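# Carry the tube rack from the next room to the desk

## Task

Bring the tube rack from the counter in the adjoining room and set it on the desk, standing upright, with each tube seated all the way down in a hole. The task fails if the rack or any tube touches the floor, and it fails if the robot falls or is left tilted. The door between the rooms swings shut on its own; a magnetic holder on the wall can keep it open. The result counts only if it stays in place without the robot holding it, so release the rack and move the robot away before finishing.

## Robot and tools

Robot: a Hello Robot Stretch 4, about 1.6 m tall, with one arm. It has an omni-wheel base (rim at most 0.23 m from the base origin), a lift on a mast, an arm that telescopes forward, a wrist with yaw, pitch and roll, and a two-finger gripper. Something may occasionally nudge a loose object.

Frames: the base frame has its origin on the floor under the base centre, x forward, y left, z up. hand_pose is the point between the open fingertips, given in the base frame, and it can be slightly wrong. The odometry frame is the base frame as it was at the start of the scene. base_odometry counts wheel turns, so slipping shows up as travel. Heading runs -3.142 to 3.142, positive to the left.

execute_actions: argument "actions" is a list holding one action or none. An empty list only returns state and images. An action has "base", "joints" or both, with optional "pace" and "contact_limits". The other form is {"end_of_arm": "enable_torque"} on its own, which re-enables wrist or gripper motors that have switched off. "cameras" picks which images come back: head_camera, head_left_camera, head_right_camera, wrist_camera or all. Null or omitted means all, [] means none, and an unknown name rejects the call. Motions within one action start together.
- base: exactly one relative offset from where the base last reported itself. translate_m moves forward or back in metres, -2 to 2, forward positive. strafe_m moves sideways in metres, -2 to 2, left positive. rotate_rad turns in place in radians, -3.2 to 3.2, counter-clockwise positive.
- joints: absolute targets by name. lift_m 0 to 1.2 m. arm_m 0 to 0.55 m extension. wrist_yaw_rad -1.134 to 4.276 (0 forward, positive left, 3.14 stowed; above 3.4 the arm may block it). wrist_pitch_rad -1.117 to 4.259 (0 level, 1.57 pointing down). wrist_roll_rad -1.117 to 4.259 (positive is clockwise seen from behind the gripper). gripper_m -0.038 to 0.141, the fingertip gap in metres; below 0 the fingers squeeze each other. Joint targets outside range are clamped and reported. Any other invalid value or key rejects the whole call.
- pace: slow, default, fast or max. Base speed is 0.1/0.3/0.4/0.6 m/s and turning 1/2/3/4 rad/s. Above lift 0.2 m these are reduced, down to 0.3 m/s and 1 rad/s at 1.2 m.
- contact_limits: only {"arm_m": 0 to 0.75}, which sets how hard the arm may push before it stops. Default 0.5.
Each action runs at most 15 s. Any joint or the base left out of an action may still be pushing toward an older target.

wait(seconds 0-10): sends no command and returns state and images. zoom_image(camera, region [x0,y0,x1,y1] in pixels, at most 504x504): gives a closer look at the last full image. read_manual: licence text only. finished_scene(scene): ends the scene for good and reports success. Replying without a tool call ends every scene.

Results: base_status and joint_status report each motion as done, off_target (may still be pushing), contact_stop_at_<key> (hit something; lift, arm or wheels go slack), limit_stop_at_<name>, time_out or torque_fault. limit_stop_at_tilt means a lean over 6 degrees; lift, arm and wheels go slack. limit_stop_at_own_body means a self-collision was blocked, which is likely when pitch is below -0.2 with roll below -0.4 or above 4. A torque_fault means a wrist or gripper motor went limp; send enable_torque. on_its_own lists what was not commanded, and "held at" there is the target being held. If a stop is reported, later calls in the same reply are skipped. lidar_m gives 12 distances in 30-degree sectors: the first straight ahead, then counter-clockwise (4th left, 7th behind, 10th right). "-" means nothing seen or closer than 0.25 m. It sees from about 0.15 m up and misses glass and thin legs. wrist_depth_mm is a 7x7 grid of depths, 100-2000 mm. A difference of more than 0.1 rad between turned_by_wheels and turned_by_imu means a collision or slip. base_tilt is in degrees, with forward and right positive. motor_effort is in percent, with the peak in brackets; readings carry offsets and noise.

Gripping: command a gap smaller than the object to squeeze. Neither the gap reading nor "done" proves a grasp; look for a clear gripper effort change or check the images. Fingertips pressed on a surface can stick, so raise the lift. To unfold at the start, send lift_m 0.4 with wrist_yaw_rad 0.

Cameras: head_camera looks ahead and down from the mast top; turn the base to look elsewhere. The head fisheyes look more steeply down and show the base and arm. wrist_camera looks along the fingers. Calibration intrinsics and extrinsics are given per camera and may be slightly off.

Cautions: never drop the rack or let a tube hit the floor. Avoid slamming, hard pushes and torque faults. Do not turn or drive with more than 1 kg held and arm_m above 0.2, especially at fast pace. Keep the door open using its magnetic holder or make sure it won't swing into the path. Place the rack upright with all tubes seated, open the gripper, pull back clear, then call finished_scene. There are 2 scenes; the next task comes in finished_scene's result.

Each tool is called after "Call:" by a JSON object that holds its "name" and its "arguments", one argument or row to a line.

## Session

Call:
{"name": "execute_actions", "arguments": {
  "actions": []
}}

Scene clock: 0.00 s.
base_odometry: x=+0.000 y=+0.000 heading=+0.000 (m, m, rad; odometry frame)
turned_by_wheels: +0.000 (rad since the last result)
turned_by_imu: +0.000 (rad since the last result)
base_tilt: forward=+0.1 right=+0.1 (deg)
lidar_m: 0.65 0.97 0.94 1.00 1.40 3.11 1.05 0.72 0.71 0.74 0.66 0.62
base_status: not commanded
joint_positions: lift_m=+0.277 arm_m=+0.000 wrist_yaw_rad=+3.105 wrist_pitch_rad=-0.002 wrist_roll_rad=-0.005 gripper_m=+0.057
joint_status: not commanded
motor_effort: lift_m=+19 arm_m=+0 wrist_yaw_rad=-2 wrist_pitch_rad=-5 wrist_roll_rad=+0 gripper_m=-1 wheel_0=+0 wheel_1=+0 wheel_2=+0 (%)
hand_pose: x=-0.1145 y=+0.0979 z=+0.4553 quat_wxyz=(+0.018, +0.001, -0.002, +1.000) (m; base frame)
wrist_depth_mm: - 139 - - - - - / - 133 - - - - - / 107 140 243 - - - - / 136 148 - - - - - / 1576 1756 - - - - - / 1430 1499 198 1708 198 1708 1661 / 1078 1008 1160 124 1118 1118 1160
pictures: head_camera, head_left_camera, head_right_camera, wrist_camera
Images, in order (width x height): head_camera 420x560, head_left_camera 420x672, head_right_camera 420x672, wrist_camera 616x392.

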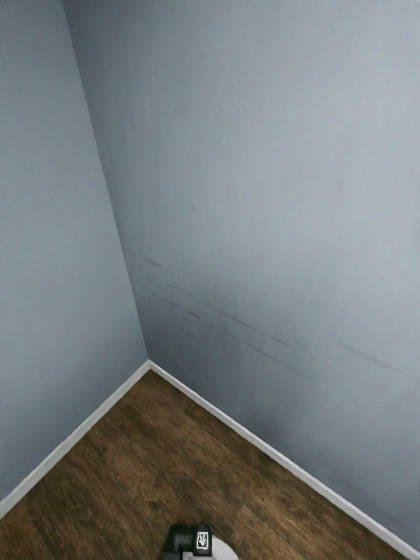

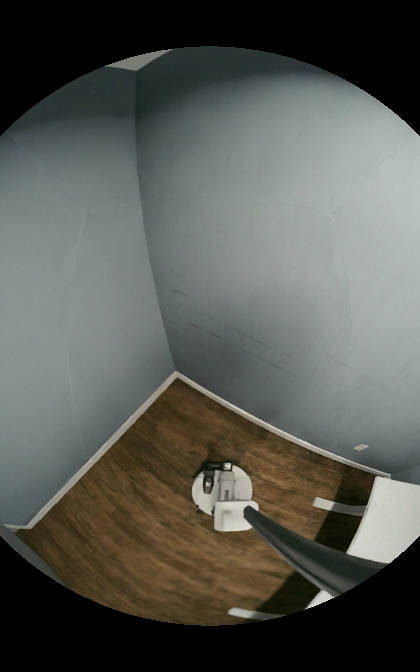

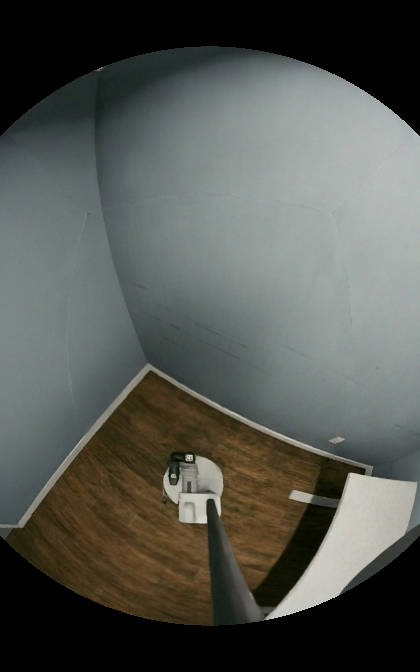

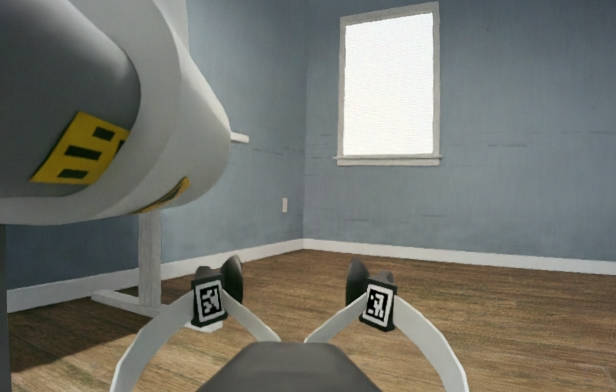

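Call:
{"name": "execute_actions", "arguments": {
  "actions": [
    {"base":{"rotate_rad":2.3}}
  ]
}}

Scene clock: 3.90 s.
base_odometry: x=+0.000 y=+0.000 heading=+2.299 (m, m, rad; odometry frame)
turned_by_wheels: +2.299 (rad since the last result)
turned_by_imu: +2.310 (rad since the last result)
base_tilt: forward=+0.1 right=+0.0 (deg)
lidar_m: 1.84 3.07 0.91 0.74 0.72 0.78 0.63 0.64 0.75 0.94 0.94 1.08
base_status: done
joint_positions: lift_m=+0.277 arm_m=+0.000 wrist_yaw_rad=+3.105 wrist_pitch_rad=-0.002 wrist_roll_rad=-0.005 gripper_m=+0.057
joint_status: not commanded
motor_effort: lift_m=+19(19) arm_m=+0(1) wrist_yaw_rad=+0(1) wrist_pitch_rad=-6(6) wrist_roll_rad=+0(0) gripper_m=-1(4) wheel_0=-5(9) wheel_1=-4(9) wheel_2=-4(12) (%)
hand_pose: x=-0.1145 y=+0.0979 z=+0.4553 quat_wxyz=(+0.018, +0.001, -0.002, +1.000) (m; base frame)
wrist_depth_mm: - 139 759 831 891 1008 1098 / - 133 778 831 917 1008 1098 / 107 139 244 842 931 991 1118 / 136 148 778 831 917 1025 1118 / 668 707 768 842 917 1025 1138 / 661 707 198 820 198 1025 1118 / 668 691 750 124 917 1008 1118
pictures: head_camera, head_left_camera, head_right_camera, wrist_camera
camera_calibration (this result's frames):
wrist_camera: T_world_to_cam=[[0.0472682, 0.998724, 0.0177817, -0.0984879], [0.0116194, 0.0172507, -0.999784, 0.507944], [-0.998815, 0.0474646, -0.0107892, 0.11492], [0, 0, 0, 1]] pos_world=[0.113537, 0.0841452, 0.510826]
Images, in order (width x height): head_camera 420x560, head_left_camera 420x672, head_right_camera 420x672, wrist_camera 616x392.

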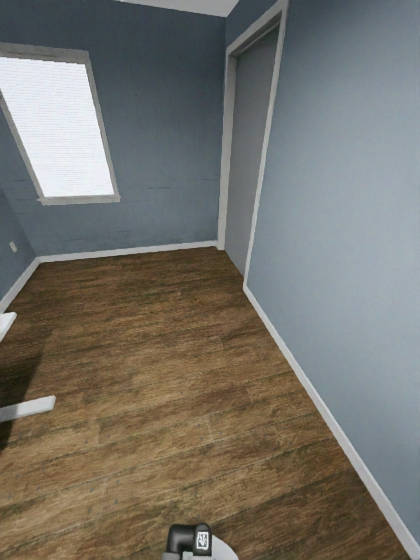

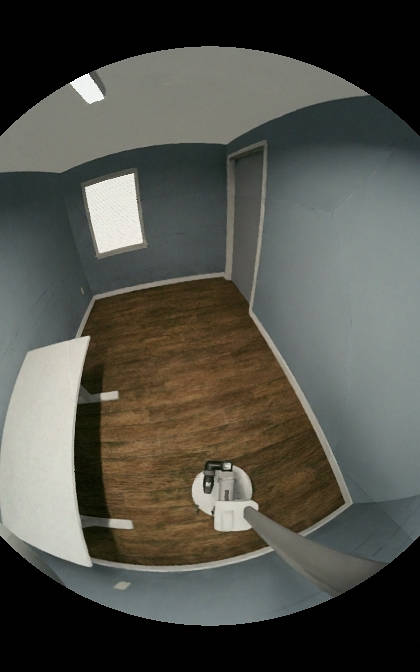

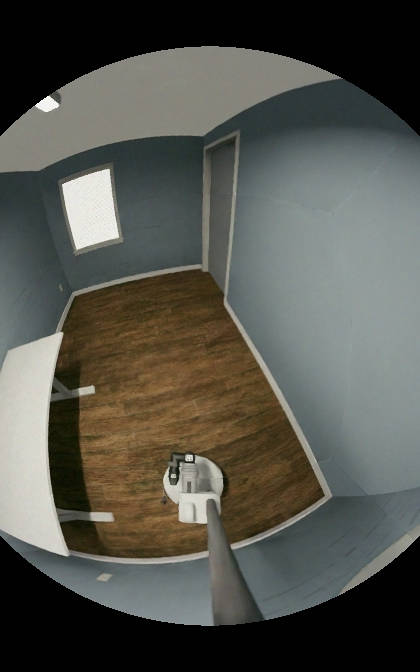

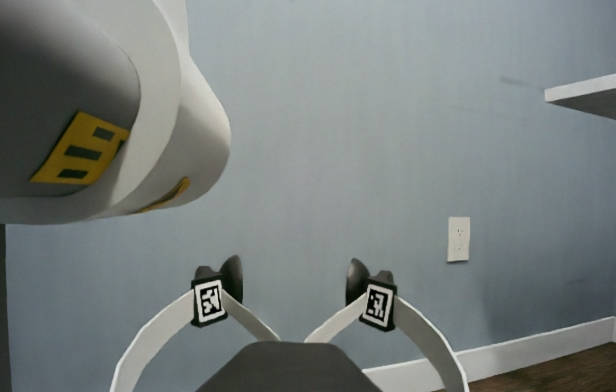

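Call:
{"name": "execute_actions", "arguments": {
  "actions": [
    {"base":{"rotate_rad":0.268},"joints":{"lift_m":0.15}}
  ],
  "cameras": []
}}

Call:
{"name": "execute_actions", "arguments": {
  "actions": [
    {"base":{"translate_m":2.0},"pace":"fast"}
  ],
  "cameras": []
}}

Call:
{"name": "execute_actions", "arguments": {
  "actions": [
    {"base":{"rotate_rad":-1.571}}
  ]
}}

Scene clock: 17.13 s.
base_odometry: x=+0.000 y=+0.000 heading=+2.566 (m, m, rad; odometry frame)
turned_by_wheels: +0.267 (rad since the last result)
turned_by_imu: +0.267 (rad since the last result)
base_tilt: forward=+0.1 right=+0.1 (deg)
lidar_m: 3.09 1.07 0.77 0.69 0.73 0.66 0.64 0.66 0.90 0.94 0.97 1.34
base_status: done
joint_positions: lift_m=+0.150 arm_m=+0.000 wrist_yaw_rad=+3.105 wrist_pitch_rad=-0.002 wrist_roll_rad=-0.005 gripper_m=+0.057
joint_status: all done
motor_effort: lift_m=+14(15) arm_m=+0(0) wrist_yaw_rad=+0(0) wrist_pitch_rad=-6(6) wrist_roll_rad=-1(1) gripper_m=-6(0) wheel_0=-6(8) wheel_1=-5(11) wheel_2=-6(11) (%)
hand_pose: x=-0.1145 y=+0.0979 z=+0.3290 quat_wxyz=(+0.018, +0.001, -0.002, +1.000) (m; base frame)
wrist_depth_mm: - 139 750 768 788 798 809 / - 133 759 768 778 798 820 / 107 139 243 768 788 809 798 / 136 149 759 759 778 798 809 / 723 741 750 768 788 798 820 / 723 732 198 759 198 809 820 / 715 723 732 124 768 788 809
pictures: none
No camera images: the call's "cameras" was empty. Leave "cameras" out to get every camera's image.

Scene clock: 23.43 s.
base_odometry: x=-1.678 y=+1.088 heading=+2.566 (m, m, rad; odometry frame)
turned_by_wheels: +0.001 (rad since the last result)
turned_by_imu: +0.000 (rad since the last result)
base_tilt: forward=+0.1 right=+0.2 (deg)
lidar_m: 1.10 1.15 1.51 1.58 1.23 1.17 2.64 1.30 0.97 0.91 1.03 1.17
base_status: done
joint_positions: lift_m=+0.150 arm_m=+0.000 wrist_yaw_rad=+3.105 wrist_pitch_rad=-0.002 wrist_roll_rad=-0.005 gripper_m=+0.057
joint_status: not commanded
motor_effort: lift_m=+15(15) arm_m=+0(0) wrist_yaw_rad=+0(1) wrist_pitch_rad=-6(6) wrist_roll_rad=+0(0) gripper_m=-2(4) wheel_0=+3(11) wheel_1=+4(11) wheel_2=+1(15) (%)
hand_pose: x=-0.1145 y=+0.0979 z=+0.3290 quat_wxyz=(+0.018, +0.001, -0.002, +1.000) (m; base frame)
wrist_depth_mm: - 139 - - - - 1921 / - 133 - - - - 1205 / 107 139 243 - - 1863 1808 / 136 149 - - - - 1921 / 1537 - - - - - 1863 / 1138 1182 198 1229 198 1308 1118 / 831 778 866 124 842 831 891
pictures: none
No camera images: the call's "cameras" was empty. Leave "cameras" out to get every camera's image.

Scene clock: 25.50 s.
base_odometry: x=-1.678 y=+1.088 heading=+0.997 (m, m, rad; odometry frame)
turned_by_wheels: -1.570 (rad since the last result)
turned_by_imu: -1.579 (rad since the last result)
base_tilt: forward=+0.1 right=+0.0 (deg)
lidar_m: 0.90 1.03 1.15 1.10 1.11 1.53 1.59 1.20 1.16 2.63 1.35 0.95
base_status: done
joint_positions: lift_m=+0.150 arm_m=+0.000 wrist_yaw_rad=+3.105 wrist_pitch_rad=-0.002 wrist_roll_rad=-0.005 gripper_m=+0.057
joint_status: not commanded
motor_effort: lift_m=+15(15) arm_m=+0(0) wrist_yaw_rad=-1(1) wrist_pitch_rad=-7(6) wrist_roll_rad=+0(1) gripper_m=-6(4) wheel_0=+6(9) wheel_1=+5(13) wheel_2=+5(10) (%)
hand_pose: x=-0.1145 y=+0.0979 z=+0.3290 quat_wxyz=(+0.018, +0.001, -0.002, +1.000) (m; base frame)
wrist_depth_mm: - 138 1618 1708 1708 1756 1336 / - 133 1618 1661 1756 1756 1308 / 107 139 244 1708 1708 1756 1308 / 137 149 1708 1708 1708 1756 1308 / 1576 1618 1661 1661 1708 1756 1281 / 1098 1182 198 1255 198 1281 1229 / 809 778 878 124 842 842 866
pictures: head_camera, head_left_camera, head_right_camera, wrist_camera
camera_calibration (this result's frames):
wrist_camera: T_world_to_cam=[[0.0472686, 0.998724, 0.0177822, -0.096243], [0.0116194, 0.0172511, -0.999784, 0.381696], [-0.998815, 0.047465, -0.0107891, 0.113563], [0, 0, 0, 1]] pos_world=[0.113542, 0.0841452, 0.38455]
Images, in order (width x height): head_camera 420x560, head_left_camera 420x672, head_right_camera 420x672, wrist_camera 616x392.

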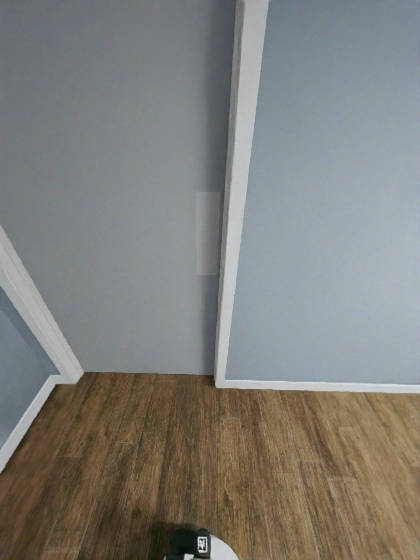

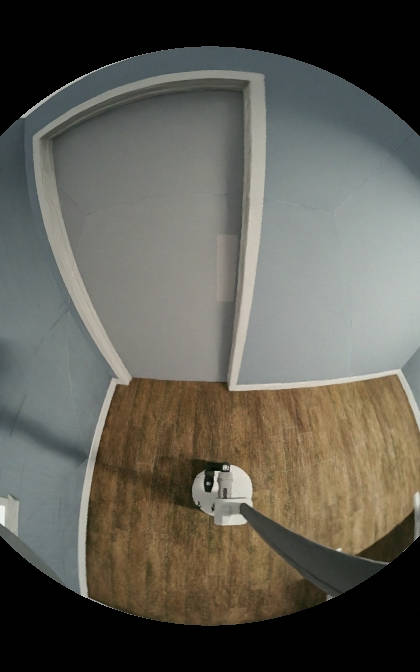

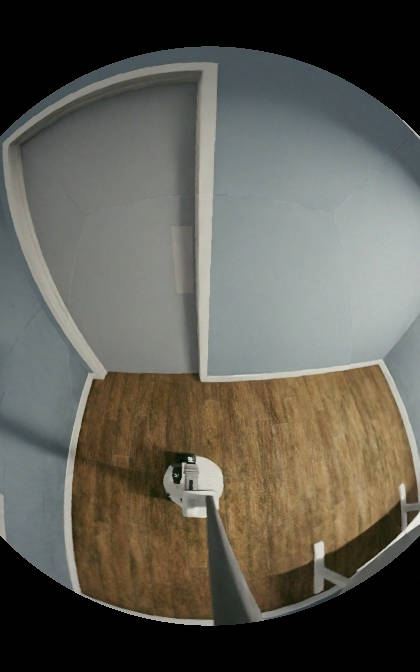

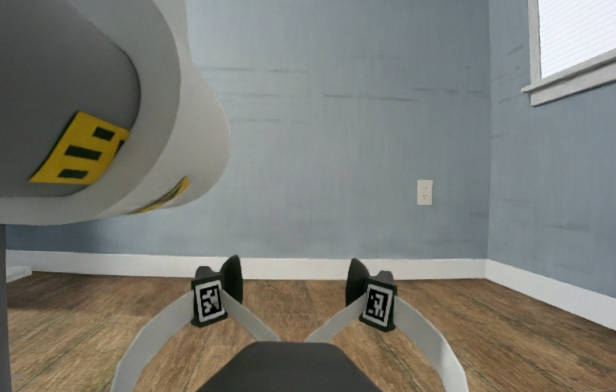

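Call:
{"name": "execute_actions", "arguments": {
  "actions": [
    {"base":{"strafe_m":0.33},"joints":{"lift_m":0.1}}
  ],
  "cameras": []
}}

Call:
{"name": "execute_actions", "arguments": {
  "actions": [
    {"base":{"translate_m":0.7}}
  ],
  "cameras": ["head_left_camera"]
}}

Call:
{"name": "execute_actions", "arguments": {
  "actions": [
    {"base":{"translate_m":0.5},"pace":"slow"}
  ],
  "cameras": ["head_left_camera","head_camera"]
}}

Scene clock: 38.17 s.
base_odometry: x=-1.955 y=+1.268 heading=+0.997 (m, m, rad; odometry frame)
turned_by_wheels: +0.000 (rad since the last result)
turned_by_imu: -0.001 (rad since the last result)
base_tilt: forward=+0.1 right=+0.2 (deg)
lidar_m: 0.98 1.02 0.79 0.76 0.79 1.06 1.59 1.63 1.41 2.97 1.33 0.98
base_status: done
joint_positions: lift_m=+0.100 arm_m=+0.000 wrist_yaw_rad=+3.105 wrist_pitch_rad=-0.002 wrist_roll_rad=-0.005 gripper_m=+0.057
joint_status: all done
motor_effort: lift_m=+15(14) arm_m=+0(1) wrist_yaw_rad=-1(0) wrist_pitch_rad=-6(6) wrist_roll_rad=-1(1) gripper_m=-3(5) wheel_0=-4(15) wheel_1=+4(14) wheel_2=+0(3) (%)
hand_pose: x=-0.1145 y=+0.0979 z=+0.2790 quat_wxyz=(+0.018, +0.001, -0.002, +1.000) (m; base frame)
wrist_depth_mm: - 139 1618 1661 1661 1229 891 / - 133 1618 1661 1708 1255 904 / 107 139 244 1756 1756 1229 931 / 136 149 1618 1708 1708 1229 904 / 1576 1618 1661 1661 1756 1255 917 / 960 1025 197 1098 198 1060 878 / 255 241 276 124 741 732 768
pictures: none
No camera images: the call's "cameras" was empty. Leave "cameras" out to get every camera's image.

Scene clock: 41.97 s.
base_odometry: x=-1.575 y=+1.855 heading=+0.997 (m, m, rad; odometry frame)
turned_by_wheels: +0.001 (rad since the last result)
turned_by_imu: +0.000 (rad since the last result)
base_tilt: forward=+0.1 right=+0.1 (deg)
lidar_m: 0.28 0.30 0.39 0.78 0.83 1.13 2.29 1.90 2.14 0.92 0.40 0.29
base_status: done
joint_positions: lift_m=+0.100 arm_m=+0.000 wrist_yaw_rad=+3.105 wrist_pitch_rad=-0.002 wrist_roll_rad=-0.005 gripper_m=+0.057
joint_status: not commanded
motor_effort: lift_m=+14(15) arm_m=+0(0) wrist_yaw_rad=-1(0) wrist_pitch_rad=-6(5) wrist_roll_rad=+0(0) gripper_m=-7(3) wheel_0=+5(8) wheel_1=+5(8) wheel_2=-3(13) (%)
hand_pose: x=-0.1145 y=+0.0979 z=+0.2790 quat_wxyz=(+0.018, +0.001, -0.002, +1.000) (m; base frame)
wrist_depth_mm: - 139 - - - 1229 917 / - 133 - - - 1255 917 / 107 139 244 - - 1281 946 / 136 149 - - - 1281 917 / 1808 1921 - - 1808 1255 931 / 976 1008 198 1118 198 1078 891 / 256 242 273 124 741 732 768
pictures: head_left_camera
Images, in order (width x height): head_left_camera 420x672.

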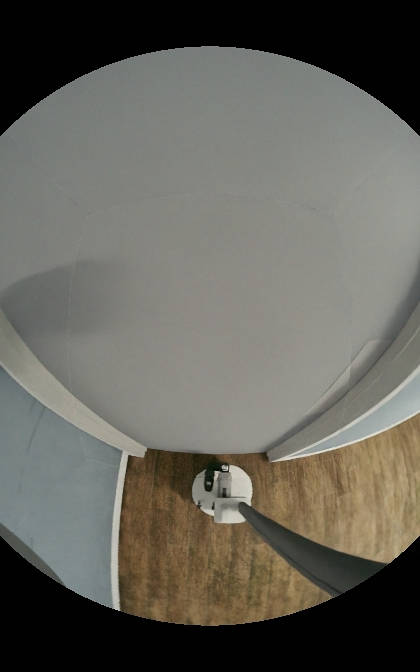

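Scene clock: 48.23 s.
base_odometry: x=-1.304 y=+2.275 heading=+0.998 (m, m, rad; odometry frame)
turned_by_wheels: +0.001 (rad since the last result)
turned_by_imu: +0.004 (rad since the last result)
base_tilt: forward=+0.1 right=+0.0 (deg)
lidar_m: 0.25 0.25 0.25 0.25 0.57 1.13 2.82 2.36 0.36 0.59 2.43 0.37
base_status: done
joint_positions: lift_m=+0.100 arm_m=+0.000 wrist_yaw_rad=+3.116 wrist_pitch_rad=-0.001 wrist_roll_rad=-0.005 gripper_m=+0.057
joint_status: not commanded
on_its_own: wrist_yaw_rad is at rest, and its effort (-30) is outside its rest range (-13 to +13)
motor_effort: lift_m=+16(16) arm_m=+0(0) wrist_yaw_rad=-30(53) wrist_pitch_rad=-7(9) wrist_roll_rad=+0(0) gripper_m=-2(4) wheel_0=+8(25) wheel_1=+15(19) wheel_2=-14(23) (%)
hand_pose: x=-0.1155 y=+0.0949 z=+0.2788 quat_wxyz=(+0.013, +0.001, -0.002, +1.000) (m; base frame)
wrist_depth_mm: - 138 - - - 1336 946 / - 128 - - - 1281 960 / 105 138 226 - - 1308 946 / 135 143 - - - 1308 960 / 1863 1921 - - 1863 1281 946 / 991 1008 197 1098 198 1098 917 / 255 242 274 124 741 732 778
pictures: head_camera, head_left_camera
Images, in order (width x height): head_camera 420x560, head_left_camera 420x672.

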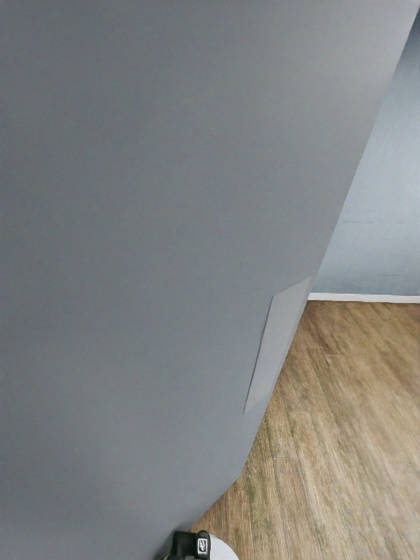

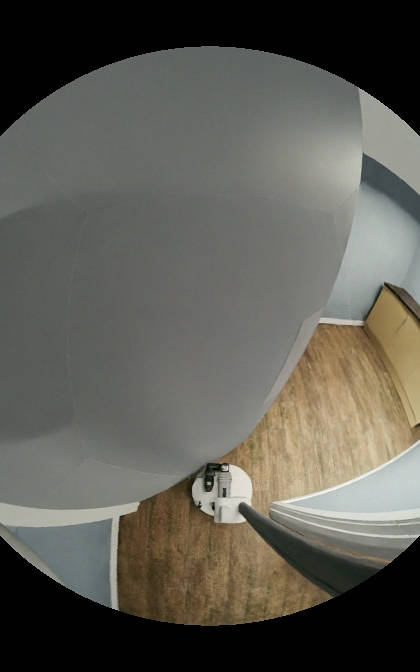

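Call:
{"name": "execute_actions", "arguments": {
  "actions": [
    {"base":{"rotate_rad":-1.571},"pace":"slow"}
  ],
  "cameras": ["head_left_camera"]
}}

Call:
{"name": "execute_actions", "arguments": {
  "actions": [
    {"base":{"strafe_m":0.45},"pace":"slow"}
  ]
}}

Scene clock: 58.57 s.
base_odometry: x=-1.304 y=+2.274 heading=-0.571 (m, m, rad; odometry frame)
turned_by_wheels: -1.569 (rad since the last result)
turned_by_imu: -1.579 (rad since the last result)
base_tilt: forward=+0.2 right=+0.2 (deg)
lidar_m: 0.62 2.43 0.34 0.25 - 0.25 0.25 0.61 1.12 2.78 2.35 0.40
base_status: done
joint_positions: lift_m=+0.100 arm_m=+0.000 wrist_yaw_rad=+3.105 wrist_pitch_rad=-0.001 wrist_roll_rad=-0.005 gripper_m=+0.057
joint_status: not commanded
motor_effort: lift_m=+16(16) arm_m=+0(0) wrist_yaw_rad=-1(29) wrist_pitch_rad=-6(8) wrist_roll_rad=-1(0) gripper_m=-2(2) wheel_0=-3(11) wheel_1=+16(21) wheel_2=+12(12) (%)
hand_pose: x=-0.1145 y=+0.0978 z=+0.2788 quat_wxyz=(+0.018, +0.001, -0.002, +1.000) (m; base frame)
wrist_depth_mm: - 138 430 327 257 208 - / - 133 384 325 255 209 185 / 107 139 243 327 256 209 186 / 136 149 397 322 255 208 186 / 878 723 433 322 246 208 185 / 866 707 197 320 198 207 184 / 256 242 273 124 251 198 -
pictures: head_left_camera
Images, in order (width x height): head_left_camera 420x672.

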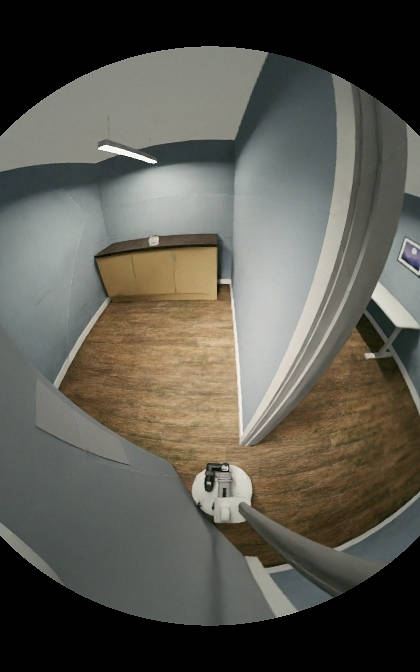

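Scene clock: 64.20 s.
base_odometry: x=-1.061 y=+2.652 heading=-0.571 (m, m, rad; odometry frame)
turned_by_wheels: +0.000 (rad since the last result)
turned_by_imu: -0.002 (rad since the last result)
base_tilt: forward=+0.1 right=+0.1 (deg)
lidar_m: 2.33 2.18 1.59 1.51 0.25 - 0.25 0.30 0.85 3.10 0.70 0.82
base_status: done
joint_positions: lift_m=+0.100 arm_m=+0.000 wrist_yaw_rad=+3.105 wrist_pitch_rad=-0.001 wrist_roll_rad=-0.005 gripper_m=+0.057
joint_status: not commanded
motor_effort: lift_m=+17(16) arm_m=+0(0) wrist_yaw_rad=+0(1) wrist_pitch_rad=-7(7) wrist_roll_rad=-1(0) gripper_m=-2(3) wheel_0=-12(25) wheel_1=+9(22) wheel_2=+3(9) (%)
hand_pose: x=-0.1145 y=+0.0978 z=+0.2788 quat_wxyz=(+0.018, +0.001, -0.002, +1.000) (m; base frame)
wrist_depth_mm: - 139 325 296 263 238 225 / - 133 314 293 265 238 225 / 107 139 244 293 264 239 225 / 136 149 319 293 264 238 224 / 442 379 329 293 259 238 597 / 445 382 197 293 198 237 564 / 255 241 273 124 263 233 469
pictures: head_camera, head_left_camera, head_right_camera, wrist_camera
camera_calibration (this result's frames):
wrist_camera: T_world_to_cam=[[0.047179, 0.998728, 0.0177838, -0.095334], [0.0117174, 0.0172491, -0.999783, 0.331528], [-0.998818, 0.0473771, -0.0108887, 0.113005], [0, 0, 0, 1]] pos_world=[0.113484, 0.0841404, 0.334382]
Images, in order (width x height): head_camera 420x560, head_left_camera 420x672, head_right_camera 420x672, wrist_camera 616x392.

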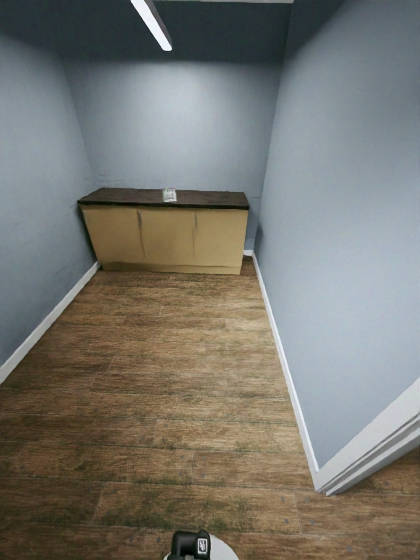

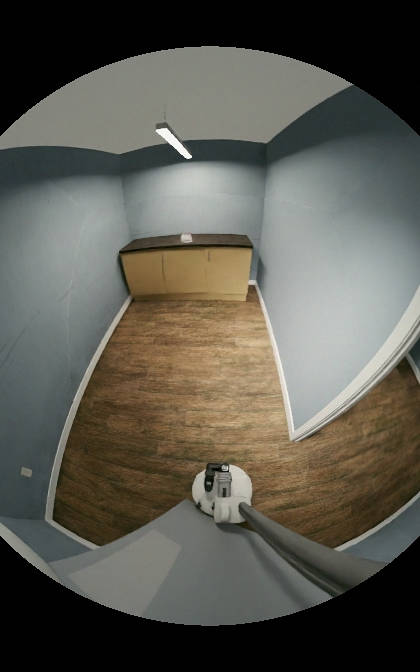

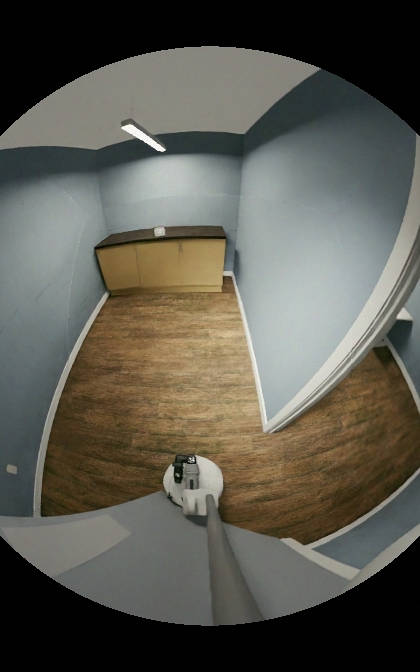

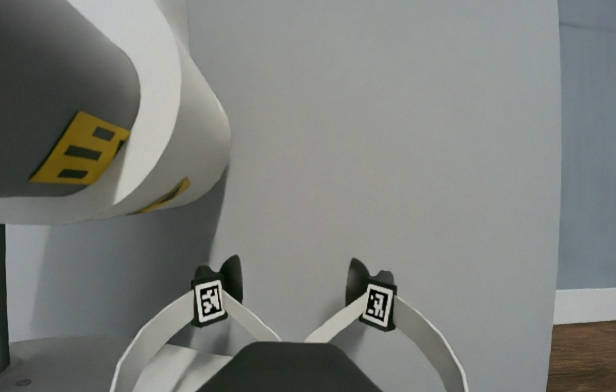

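Call:
{"name": "execute_actions", "arguments": {
  "actions": [
    {"base":{"translate_m":-0.3},"pace":"slow"}
  ],
  "cameras": ["head_left_camera","wrist_camera"]
}}

Scene clock: 72.00 s.
base_odometry: x=-1.313 y=+2.815 heading=-0.572 (m, m, rad; odometry frame)
turned_by_wheels: -0.001 (rad since the last result)
turned_by_imu: -0.005 (rad since the last result)
base_tilt: forward=+0.2 right=+0.2 (deg)
lidar_m: 2.31 2.17 1.56 1.48 0.25 0.25 - 0.25 0.34 1.96 0.92 0.90
base_status: done
joint_positions: lift_m=+0.100 arm_m=+0.000 wrist_yaw_rad=+3.105 wrist_pitch_rad=-0.001 wrist_roll_rad=-0.005 gripper_m=+0.057
joint_status: not commanded
motor_effort: lift_m=+17(16) arm_m=+0(0) wrist_yaw_rad=-2(2) wrist_pitch_rad=-7(7) wrist_roll_rad=+0(0) gripper_m=-1(4) wheel_0=-9(13) wheel_1=-13(16) wheel_2=+11(16) (%)
hand_pose: x=-0.1145 y=+0.0978 z=+0.2788 quat_wxyz=(+0.018, +0.001, -0.002, +1.000) (m; base frame)
wrist_depth_mm: - 139 319 317 312 306 303 / - 133 319 317 312 307 303 / 107 139 243 315 312 307 304 / 137 149 320 317 314 307 304 / 330 327 320 314 312 309 304 / 330 327 198 317 197 309 304 / 255 242 274 124 314 309 304
pictures: head_left_camera, wrist_camera
camera_calibration (this result's frames):
wrist_camera: T_world_to_cam=[[0.047179, 0.998728, 0.017784, -0.0953341], [0.0117174, 0.0172492, -0.999783, 0.331528], [-0.998818, 0.0473771, -0.0108887, 0.113005], [0, 0, 0, 1]] pos_world=[0.113484, 0.0841404, 0.334382]
Images, in order (width x height): head_left_camera 420x672, wrist_camera 616x392.

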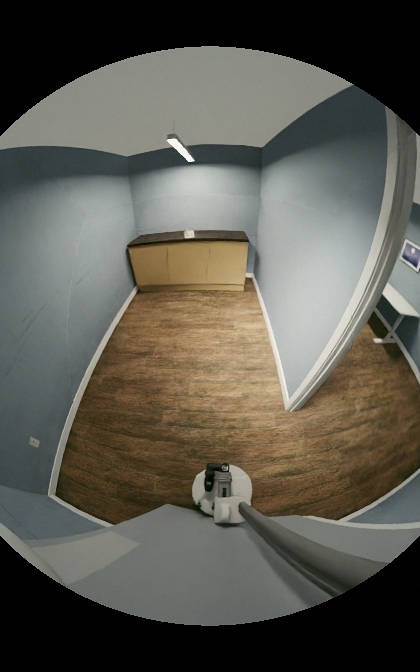

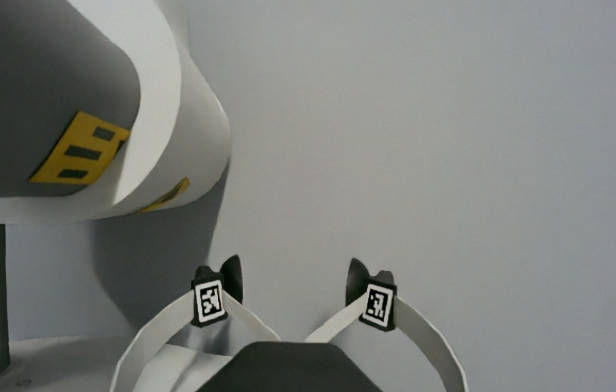

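Call:
{"name": "execute_actions", "arguments": {
  "actions": [
    {"base":{"strafe_m":0.15},"pace":"slow"}
  ],
  "cameras": []
}}

Call:
{"name": "execute_actions", "arguments": {
  "actions": [
    {"base":{"translate_m":-0.1},"pace":"slow"}
  ],
  "cameras": ["head_left_camera"]
}}

Scene clock: 79.77 s.
base_odometry: x=-1.232 y=+2.940 heading=-0.572 (m, m, rad; odometry frame)
turned_by_wheels: +0.000 (rad since the last result)
turned_by_imu: -0.001 (rad since the last result)
base_tilt: forward=+0.1 right=+0.1 (deg)
lidar_m: 2.61 1.94 1.42 1.34 0.25 0.25 - 0.25 0.34 1.94 0.99 1.05
base_status: done
joint_positions: lift_m=+0.100 arm_m=+0.000 wrist_yaw_rad=+3.105 wrist_pitch_rad=-0.001 wrist_roll_rad=-0.005 gripper_m=+0.057
joint_status: not commanded
motor_effort: lift_m=+17(16) arm_m=+0(0) wrist_yaw_rad=-1(1) wrist_pitch_rad=-7(7) wrist_roll_rad=+0(1) gripper_m=-3(4) wheel_0=-8(14) wheel_1=+6(11) wheel_2=+1(8) (%)
hand_pose: x=-0.1145 y=+0.0978 z=+0.2788 quat_wxyz=(+0.018, +0.001, -0.002, +1.000) (m; base frame)
wrist_depth_mm: - 139 320 317 315 640 654 / - 133 322 320 317 640 654 / 107 139 244 319 315 647 654 / 137 149 320 320 315 647 661 / 329 325 322 319 317 640 661 / 327 327 198 320 198 654 661 / 255 241 274 124 315 634 647
pictures: none
No camera images: the call's "cameras" was empty. Leave "cameras" out to get every camera's image.

Scene clock: 82.03 s.
base_odometry: x=-1.315 y=+2.994 heading=-0.573 (m, m, rad; odometry frame)
turned_by_wheels: -0.001 (rad since the last result)
turned_by_imu: -0.002 (rad since the last result)
base_tilt: forward=+0.2 right=+0.1 (deg)
lidar_m: 2.72 1.94 1.42 1.35 0.31 0.25 - 0.25 0.29 1.57 1.09 1.06
base_status: done
joint_positions: lift_m=+0.100 arm_m=+0.000 wrist_yaw_rad=+3.105 wrist_pitch_rad=-0.001 wrist_roll_rad=-0.005 gripper_m=+0.057
joint_status: not commanded
motor_effort: lift_m=+17(17) arm_m=+0(0) wrist_yaw_rad=-1(0) wrist_pitch_rad=-6(6) wrist_roll_rad=+0(1) gripper_m=-6(0) wheel_0=-8(10) wheel_1=-11(14) wheel_2=+8(17) (%)
hand_pose: x=-0.1145 y=+0.0978 z=+0.2788 quat_wxyz=(+0.018, +0.001, -0.002, +1.000) (m; base frame)
wrist_depth_mm: - 139 322 327 336 539 549 / - 133 322 329 334 544 559 / 107 139 243 330 336 539 554 / 137 149 325 330 338 539 554 / 310 317 322 329 338 544 554 / 312 315 198 332 198 544 554 / 255 242 274 124 340 530 554
pictures: head_left_camera
Images, in order (width x height): head_left_camera 420x672.

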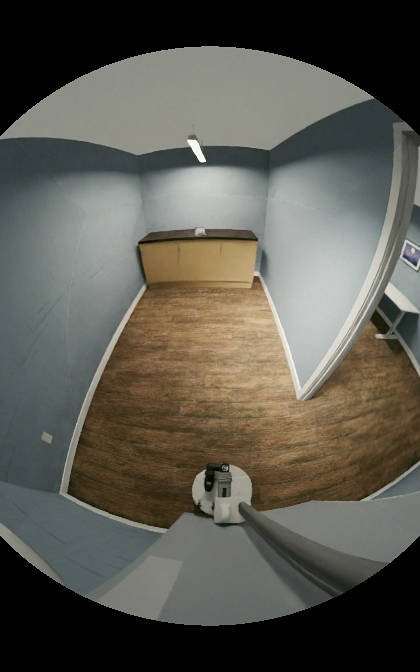

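Door opens past 90°; keep going.

Call:
{"name": "execute_actions", "arguments": {
  "actions": [
    {"base":{"translate_m":-0.06},"pace":"slow"}
  ],
  "cameras": ["wrist_camera"]
}}

Call:
{"name": "execute_actions", "arguments": {
  "actions": [
    {"base":{"translate_m":-0.05},"pace":"slow"}
  ],
  "cameras": ["wrist_camera"]
}}

Scene clock: 87.37 s.
base_odometry: x=-1.356 y=+3.022 heading=-0.561 (m, m, rad; odometry frame)
turned_by_wheels: +0.012 (rad since the last result)
turned_by_imu: +0.020 (rad since the last result)
base_tilt: forward=+0.2 right=+0.2 (deg)
lidar_m: 2.77 1.91 1.40 1.34 0.29 0.25 - 0.25 0.29 0.70 1.11 1.09
base_status: translate_m contact_stop (by the wheels' count: -0.049 of -0.060)
joint_positions: lift_m=+0.100 arm_m=+0.000 wrist_yaw_rad=+3.105 wrist_pitch_rad=-0.001 wrist_roll_rad=-0.005 gripper_m=+0.057
joint_status: not commanded
on_its_own: the wheels are slack since a contact_stop
motor_effort: lift_m=+17(16) arm_m=+0(0) wrist_yaw_rad=+0(2) wrist_pitch_rad=-6(7) wrist_roll_rad=+0(0) gripper_m=-3(3) wheel_0=+0(26) wheel_1=-1(31) wheel_2=+1(34) (%)
hand_pose: x=-0.1145 y=+0.0978 z=+0.2788 quat_wxyz=(+0.018, +0.001, -0.002, +1.000) (m; base frame)
wrist_depth_mm: - 138 322 332 342 488 500 / - 133 322 332 342 492 500 / 107 139 243 334 342 492 500 / 137 149 325 332 343 496 504 / 309 317 325 334 345 492 504 / 309 314 198 334 198 496 504 / 255 242 274 124 345 500 500
pictures: wrist_camera
camera_calibration (this result's frames):
wrist_camera: T_world_to_cam=[[0.0471595, 0.998729, 0.0177837, -0.0953306], [0.0117036, 0.0172498, -0.999783, 0.331527], [-0.998819, 0.0473574, -0.0108752, 0.113001], [0, 0, 0, 1]] pos_world=[0.113483, 0.0841392, 0.33438]
Images, in order (width x height): wrist_camera 616x392.

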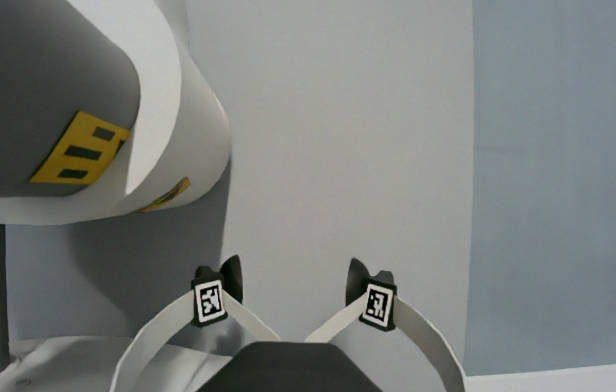

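not run: a stop came earlier in this reply.

Call:
{"name": "execute_actions", "arguments": {
  "actions": [
    {"base":{"translate_m":0.3}}
  ],
  "cameras": ["wrist_camera","head_camera"]
}}

Scene clock: 91.97 s.
base_odometry: x=-1.103 y=+2.862 heading=-0.560 (m, m, rad; odometry frame)
turned_by_wheels: +0.001 (rad since the last result)
turned_by_imu: -0.001 (rad since the last result)
base_tilt: forward=+0.1 right=+0.1 (deg)
lidar_m: 2.47 1.91 1.40 1.34 0.94 0.53 0.50 0.52 0.69 2.76 0.88 1.10
base_status: done
joint_positions: lift_m=+0.100 arm_m=+0.000 wrist_yaw_rad=+3.105 wrist_pitch_rad=-0.001 wrist_roll_rad=-0.005 gripper_m=+0.057
joint_status: not commanded
motor_effort: lift_m=+17(17) arm_m=+0(0) wrist_yaw_rad=-2(1) wrist_pitch_rad=-7(6) wrist_roll_rad=-1(1) gripper_m=-1(1) wheel_0=+4(12) wheel_1=+6(9) wheel_2=-3(11) (%)
hand_pose: x=-0.1145 y=+0.0978 z=+0.2788 quat_wxyz=(+0.018, +0.001, -0.002, +1.000) (m; base frame)
wrist_depth_mm: - 139 609 627 778 788 788 / - 133 609 627 778 798 798 / 107 139 243 621 778 798 809 / 137 149 615 627 798 809 809 / 585 597 615 627 798 798 820 / 580 603 198 634 198 798 798 / 255 242 273 124 691 732 768
pictures: head_camera, wrist_camera
camera_calibration (this result's frames):
wrist_camera: T_world_to_cam=[[0.0471595, 0.998729, 0.0177838, -0.0953306], [0.0117036, 0.0172499, -0.999783, 0.331527], [-0.998819, 0.0473574, -0.0108753, 0.113001], [0, 0, 0, 1]] pos_world=[0.113483, 0.0841392, 0.33438]
Images, in order (width x height): head_camera 420x560, wrist_camera 616x392.

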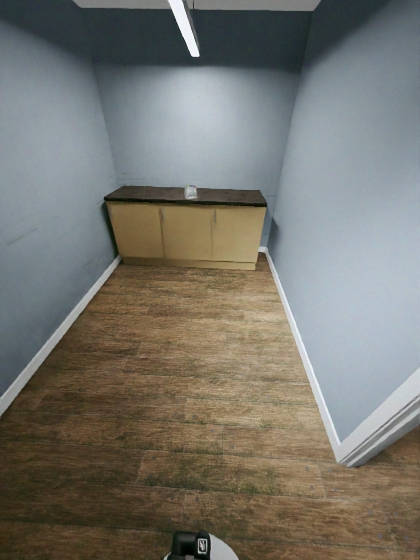

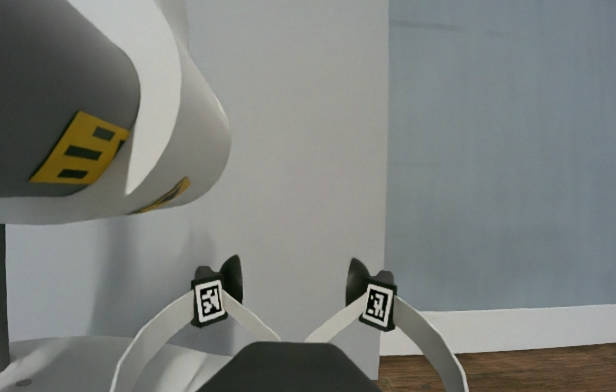

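Call:
{"name": "execute_actions", "arguments": {
  "actions": [
    {"base":{"translate_m":1.7},"joints":{"lift_m":0.95,"wrist_yaw_rad":0,"wrist_pitch_rad":0.5},"pace":"fast"}
  ]
}}

Scene clock: 102.17 s.
base_odometry: x=+0.338 y=+1.959 heading=-0.560 (m, m, rad; odometry frame)
turned_by_wheels: +0.000 (rad since the last result)
turned_by_imu: +0.000 (rad since the last result)
base_tilt: forward=+0.2 right=+0.2 (deg)
lidar_m: 0.74 0.82 1.13 1.30 1.38 1.93 2.18 1.09 0.80 0.78 0.83 0.81
base_status: done
joint_positions: lift_m=+0.108 arm_m=+0.000 wrist_yaw_rad=+2.932 wrist_pitch_rad=+0.175 wrist_roll_rad=-0.005 gripper_m=+0.057
joint_status: lift_m limit_stop_at_own_body (moved +0.008 of +0.850); wrist_yaw_rad limit_stop_at_own_body (moved -0.173 of -3.105); wrist_pitch_rad limit_stop_at_own_body (moved +0.177 of +0.501)
on_its_own: wrist_yaw_rad is held at +2.932, not at your +0.000, since a limit_stop_at_own_body; wrist_pitch_rad is held at +0.173, not at your +0.500, since a limit_stop_at_own_body; lift_m is slack since a limit_stop_at_own_body (your +0.950 is given up); arm_m is slack since a limit_stop_at_own_body
motor_effort: lift_m=+18(24) arm_m=+0(0) wrist_yaw_rad=+0(7) wrist_pitch_rad=-5(3) wrist_roll_rad=+0(0) gripper_m=-4(2) wheel_0=+4(11) wheel_1=+4(12) wheel_2=-3(17) (%)
hand_pose: x=-0.0891 y=+0.1445 z=+0.2364 quat_wxyz=(+0.104, -0.087, +0.007, +0.991) (m; base frame)
wrist_depth_mm: 126 222 - - - 1756 1366 / 141 265 - - - 1756 1366 / - - - - - 1756 1308 / 1618 1618 1708 1756 1863 1618 1366 / 917 946 976 1008 1008 1042 1042 / 226 232 198 691 198 707 699 / 181 174 190 124 190 530 549
pictures: head_camera, head_left_camera, head_right_camera, wrist_camera
camera_calibration (this result's frames):
wrist_camera: T_world_to_cam=[[0.21501, 0.976419, 0.019422, -0.124582], [0.186426, -0.0215138, -0.982233, 0.305027], [-0.958653, 0.21481, -0.186656, 0.156639], [0, 0, 0, 1]] pos_world=[0.120084, 0.0945585, 0.331264]
Images, in order (width x height): head_camera 420x560, head_left_camera 420x672, head_right_camera 420x672, wrist_camera 616x392.

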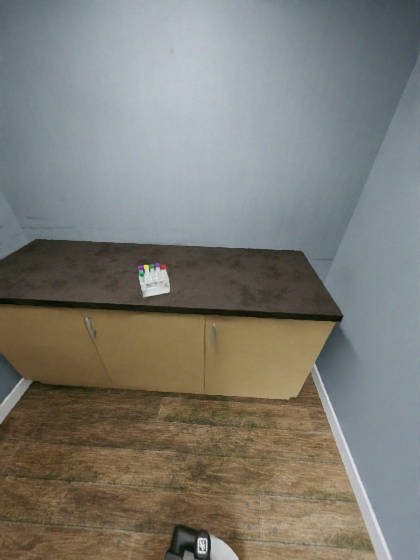

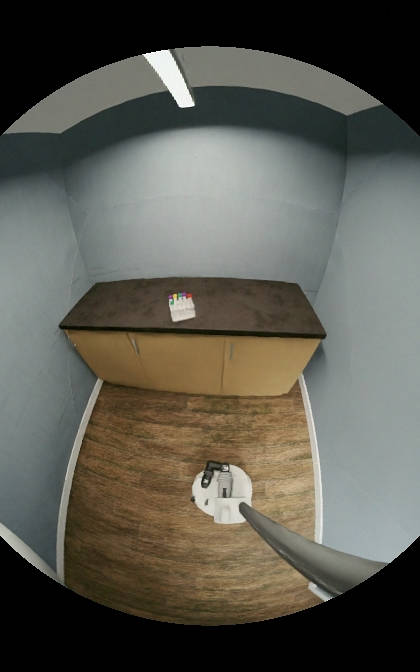

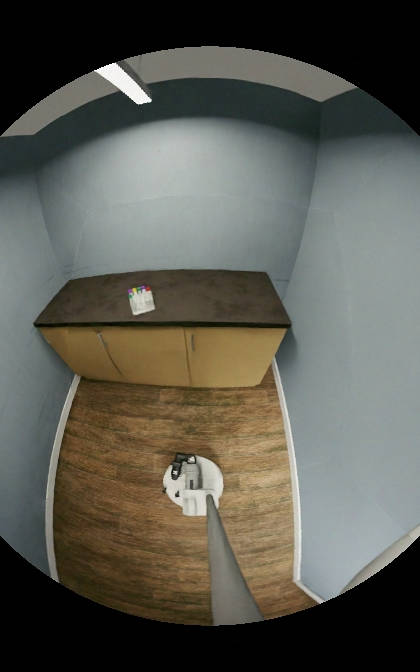

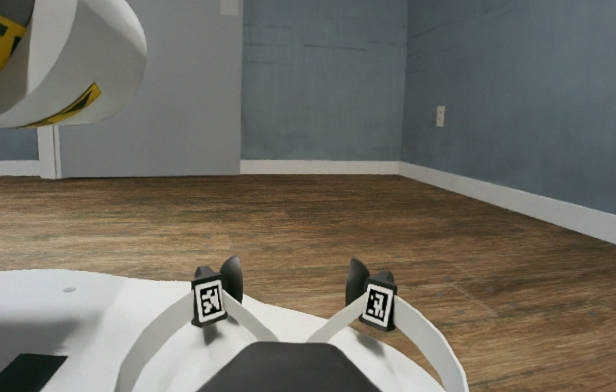

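Call:
{"name": "execute_actions", "arguments": {
  "actions": [
    {"base":{"strafe_m":0.3},"joints":{"lift_m":0.95,"arm_m":0}}
  ],
  "cameras": []
}}

Call:
{"name": "execute_actions", "arguments": {
  "actions": [
    {"joints":{"wrist_yaw_rad":0,"wrist_pitch_rad":0.5,"gripper_m":0.14}}
  ],
  "cameras": ["head_camera","wrist_camera"]
}}

Call:
{"name": "zoom_image", "arguments": {
  "camera": "head_camera",
  "region": [160, 240, 280, 320]
}}

Scene clock: 111.47 s.
base_odometry: x=+0.497 y=+2.213 heading=-0.560 (m, m, rad; odometry frame)
turned_by_wheels: +0.000 (rad since the last result)
turned_by_imu: -0.002 (rad since the last result)
base_tilt: forward=+0.3 right=+0.1 (deg)
lidar_m: 0.77 0.82 1.05 1.01 1.05 1.52 2.19 1.53 1.13 1.07 1.07 0.82
base_status: done
joint_positions: lift_m=+0.950 arm_m=+0.000 wrist_yaw_rad=+2.932 wrist_pitch_rad=+0.175 wrist_roll_rad=-0.005 gripper_m=+0.057
joint_status: all done
on_its_own: wrist_yaw_rad is held at +2.932, not at your +0.000, since a limit_stop_at_own_body; wrist_pitch_rad is held at +0.173, not at your +0.500, since a limit_stop_at_own_body
motor_effort: lift_m=+23(27) arm_m=+2(1) wrist_yaw_rad=-1(0) wrist_pitch_rad=-6(6) wrist_roll_rad=+0(1) gripper_m=-3(4) wheel_0=-3(12) wheel_1=+4(14) wheel_2=+0(3) (%)
hand_pose: x=-0.0891 y=+0.1445 z=+1.0775 quat_wxyz=(+0.104, -0.087, +0.007, +0.991) (m; base frame)
wrist_depth_mm: 126 223 - - - 1308 1025 / 141 265 - - - 1308 1025 / - - - - - 1366 1060 / - - - - - 1366 1060 / - - - - 1921 1336 1042 / - - 197 - 198 1308 1042 / 1863 1756 1863 124 1863 1229 1060
pictures: none
No camera images: the call's "cameras" was empty. Leave "cameras" out to get every camera's image.

Scene clock: 113.77 s.
base_odometry: x=+0.497 y=+2.213 heading=-0.560 (m, m, rad; odometry frame)
turned_by_wheels: +0.000 (rad since the last result)
turned_by_imu: -0.001 (rad since the last result)
base_tilt: forward=+0.0 right=+0.1 (deg)
lidar_m: 0.75 0.83 1.05 0.99 1.06 1.52 2.20 1.51 1.12 1.07 1.07 0.80
base_status: not commanded
joint_positions: lift_m=+0.950 arm_m=+0.000 wrist_yaw_rad=+0.000 wrist_pitch_rad=+0.502 wrist_roll_rad=-0.005 gripper_m=+0.140
joint_status: all done
motor_effort: lift_m=+23(23) arm_m=+1(2) wrist_yaw_rad=-1(5) wrist_pitch_rad=-6(6) wrist_roll_rad=+0(1) gripper_m=+2(7) wheel_0=-3(3) wheel_1=+4(4) wheel_2=+0(0) (%)
hand_pose: x=+0.4235 y=-0.0873 z=+0.9891 quat_wxyz=(+0.969, -0.002, +0.248, +0.001) (m; base frame)
wrist_depth_mm: 1042 1042 1060 1060 1042 1042 1042 / 931 931 661 878 1008 1078 1078 / 603 615 621 634 647 676 699 / 634 640 640 647 647 640 640 / 699 691 699 699 691 699 707 / 778 750 732 750 741 759 768 / 854 854 842 122 842 842 842
pictures: head_camera, wrist_camera
camera_calibration (this result's frames):
wrist_camera: T_world_to_cam=[[-0.000625831, -0.999783, 0.0208298, -0.105722], [-0.491871, -0.0178281, -0.870485, 1.1209], [0.870668, -0.0107903, -0.491753, 0.345692], [0, 0, 0, 1]] pos_world=[0.250289, -0.081985, 1.14792]
Images, in order (width x height): head_camera 420x560, wrist_camera 616x392.

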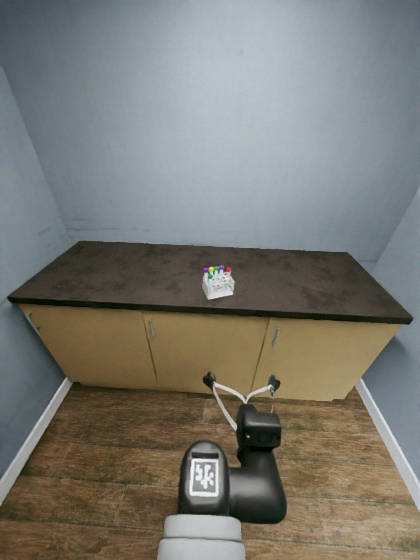

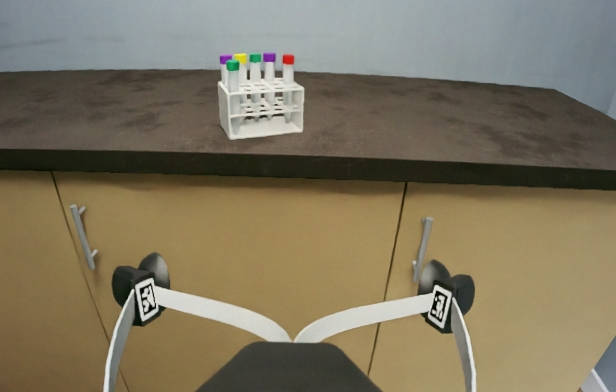

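Region (160, 240, 280, 320) of head_camera's 420x560 image, scaled by 4.200, with more detail than that image has.

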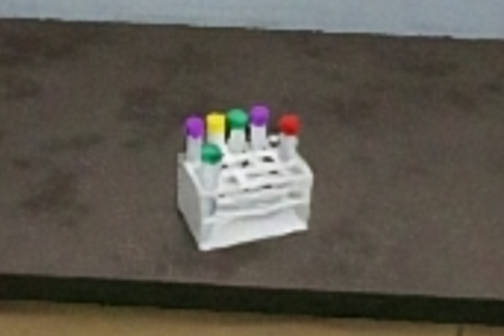

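Call:
{"name": "zoom_image", "arguments": {
  "camera": "wrist_camera",
  "region": [190, 35, 340, 155]
}}

Region (190, 35, 340, 155) of wrist_camera's 616x392 image, scaled by 3.360; it fills the top 403 rows of this view, and the rest is white.

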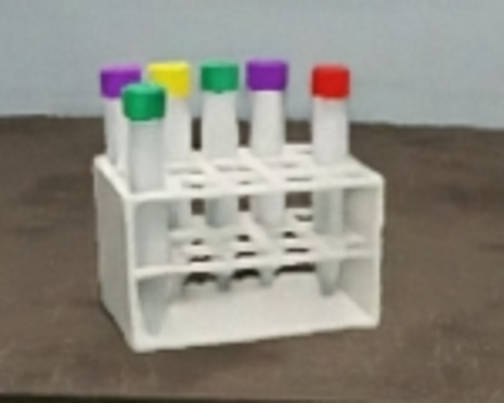

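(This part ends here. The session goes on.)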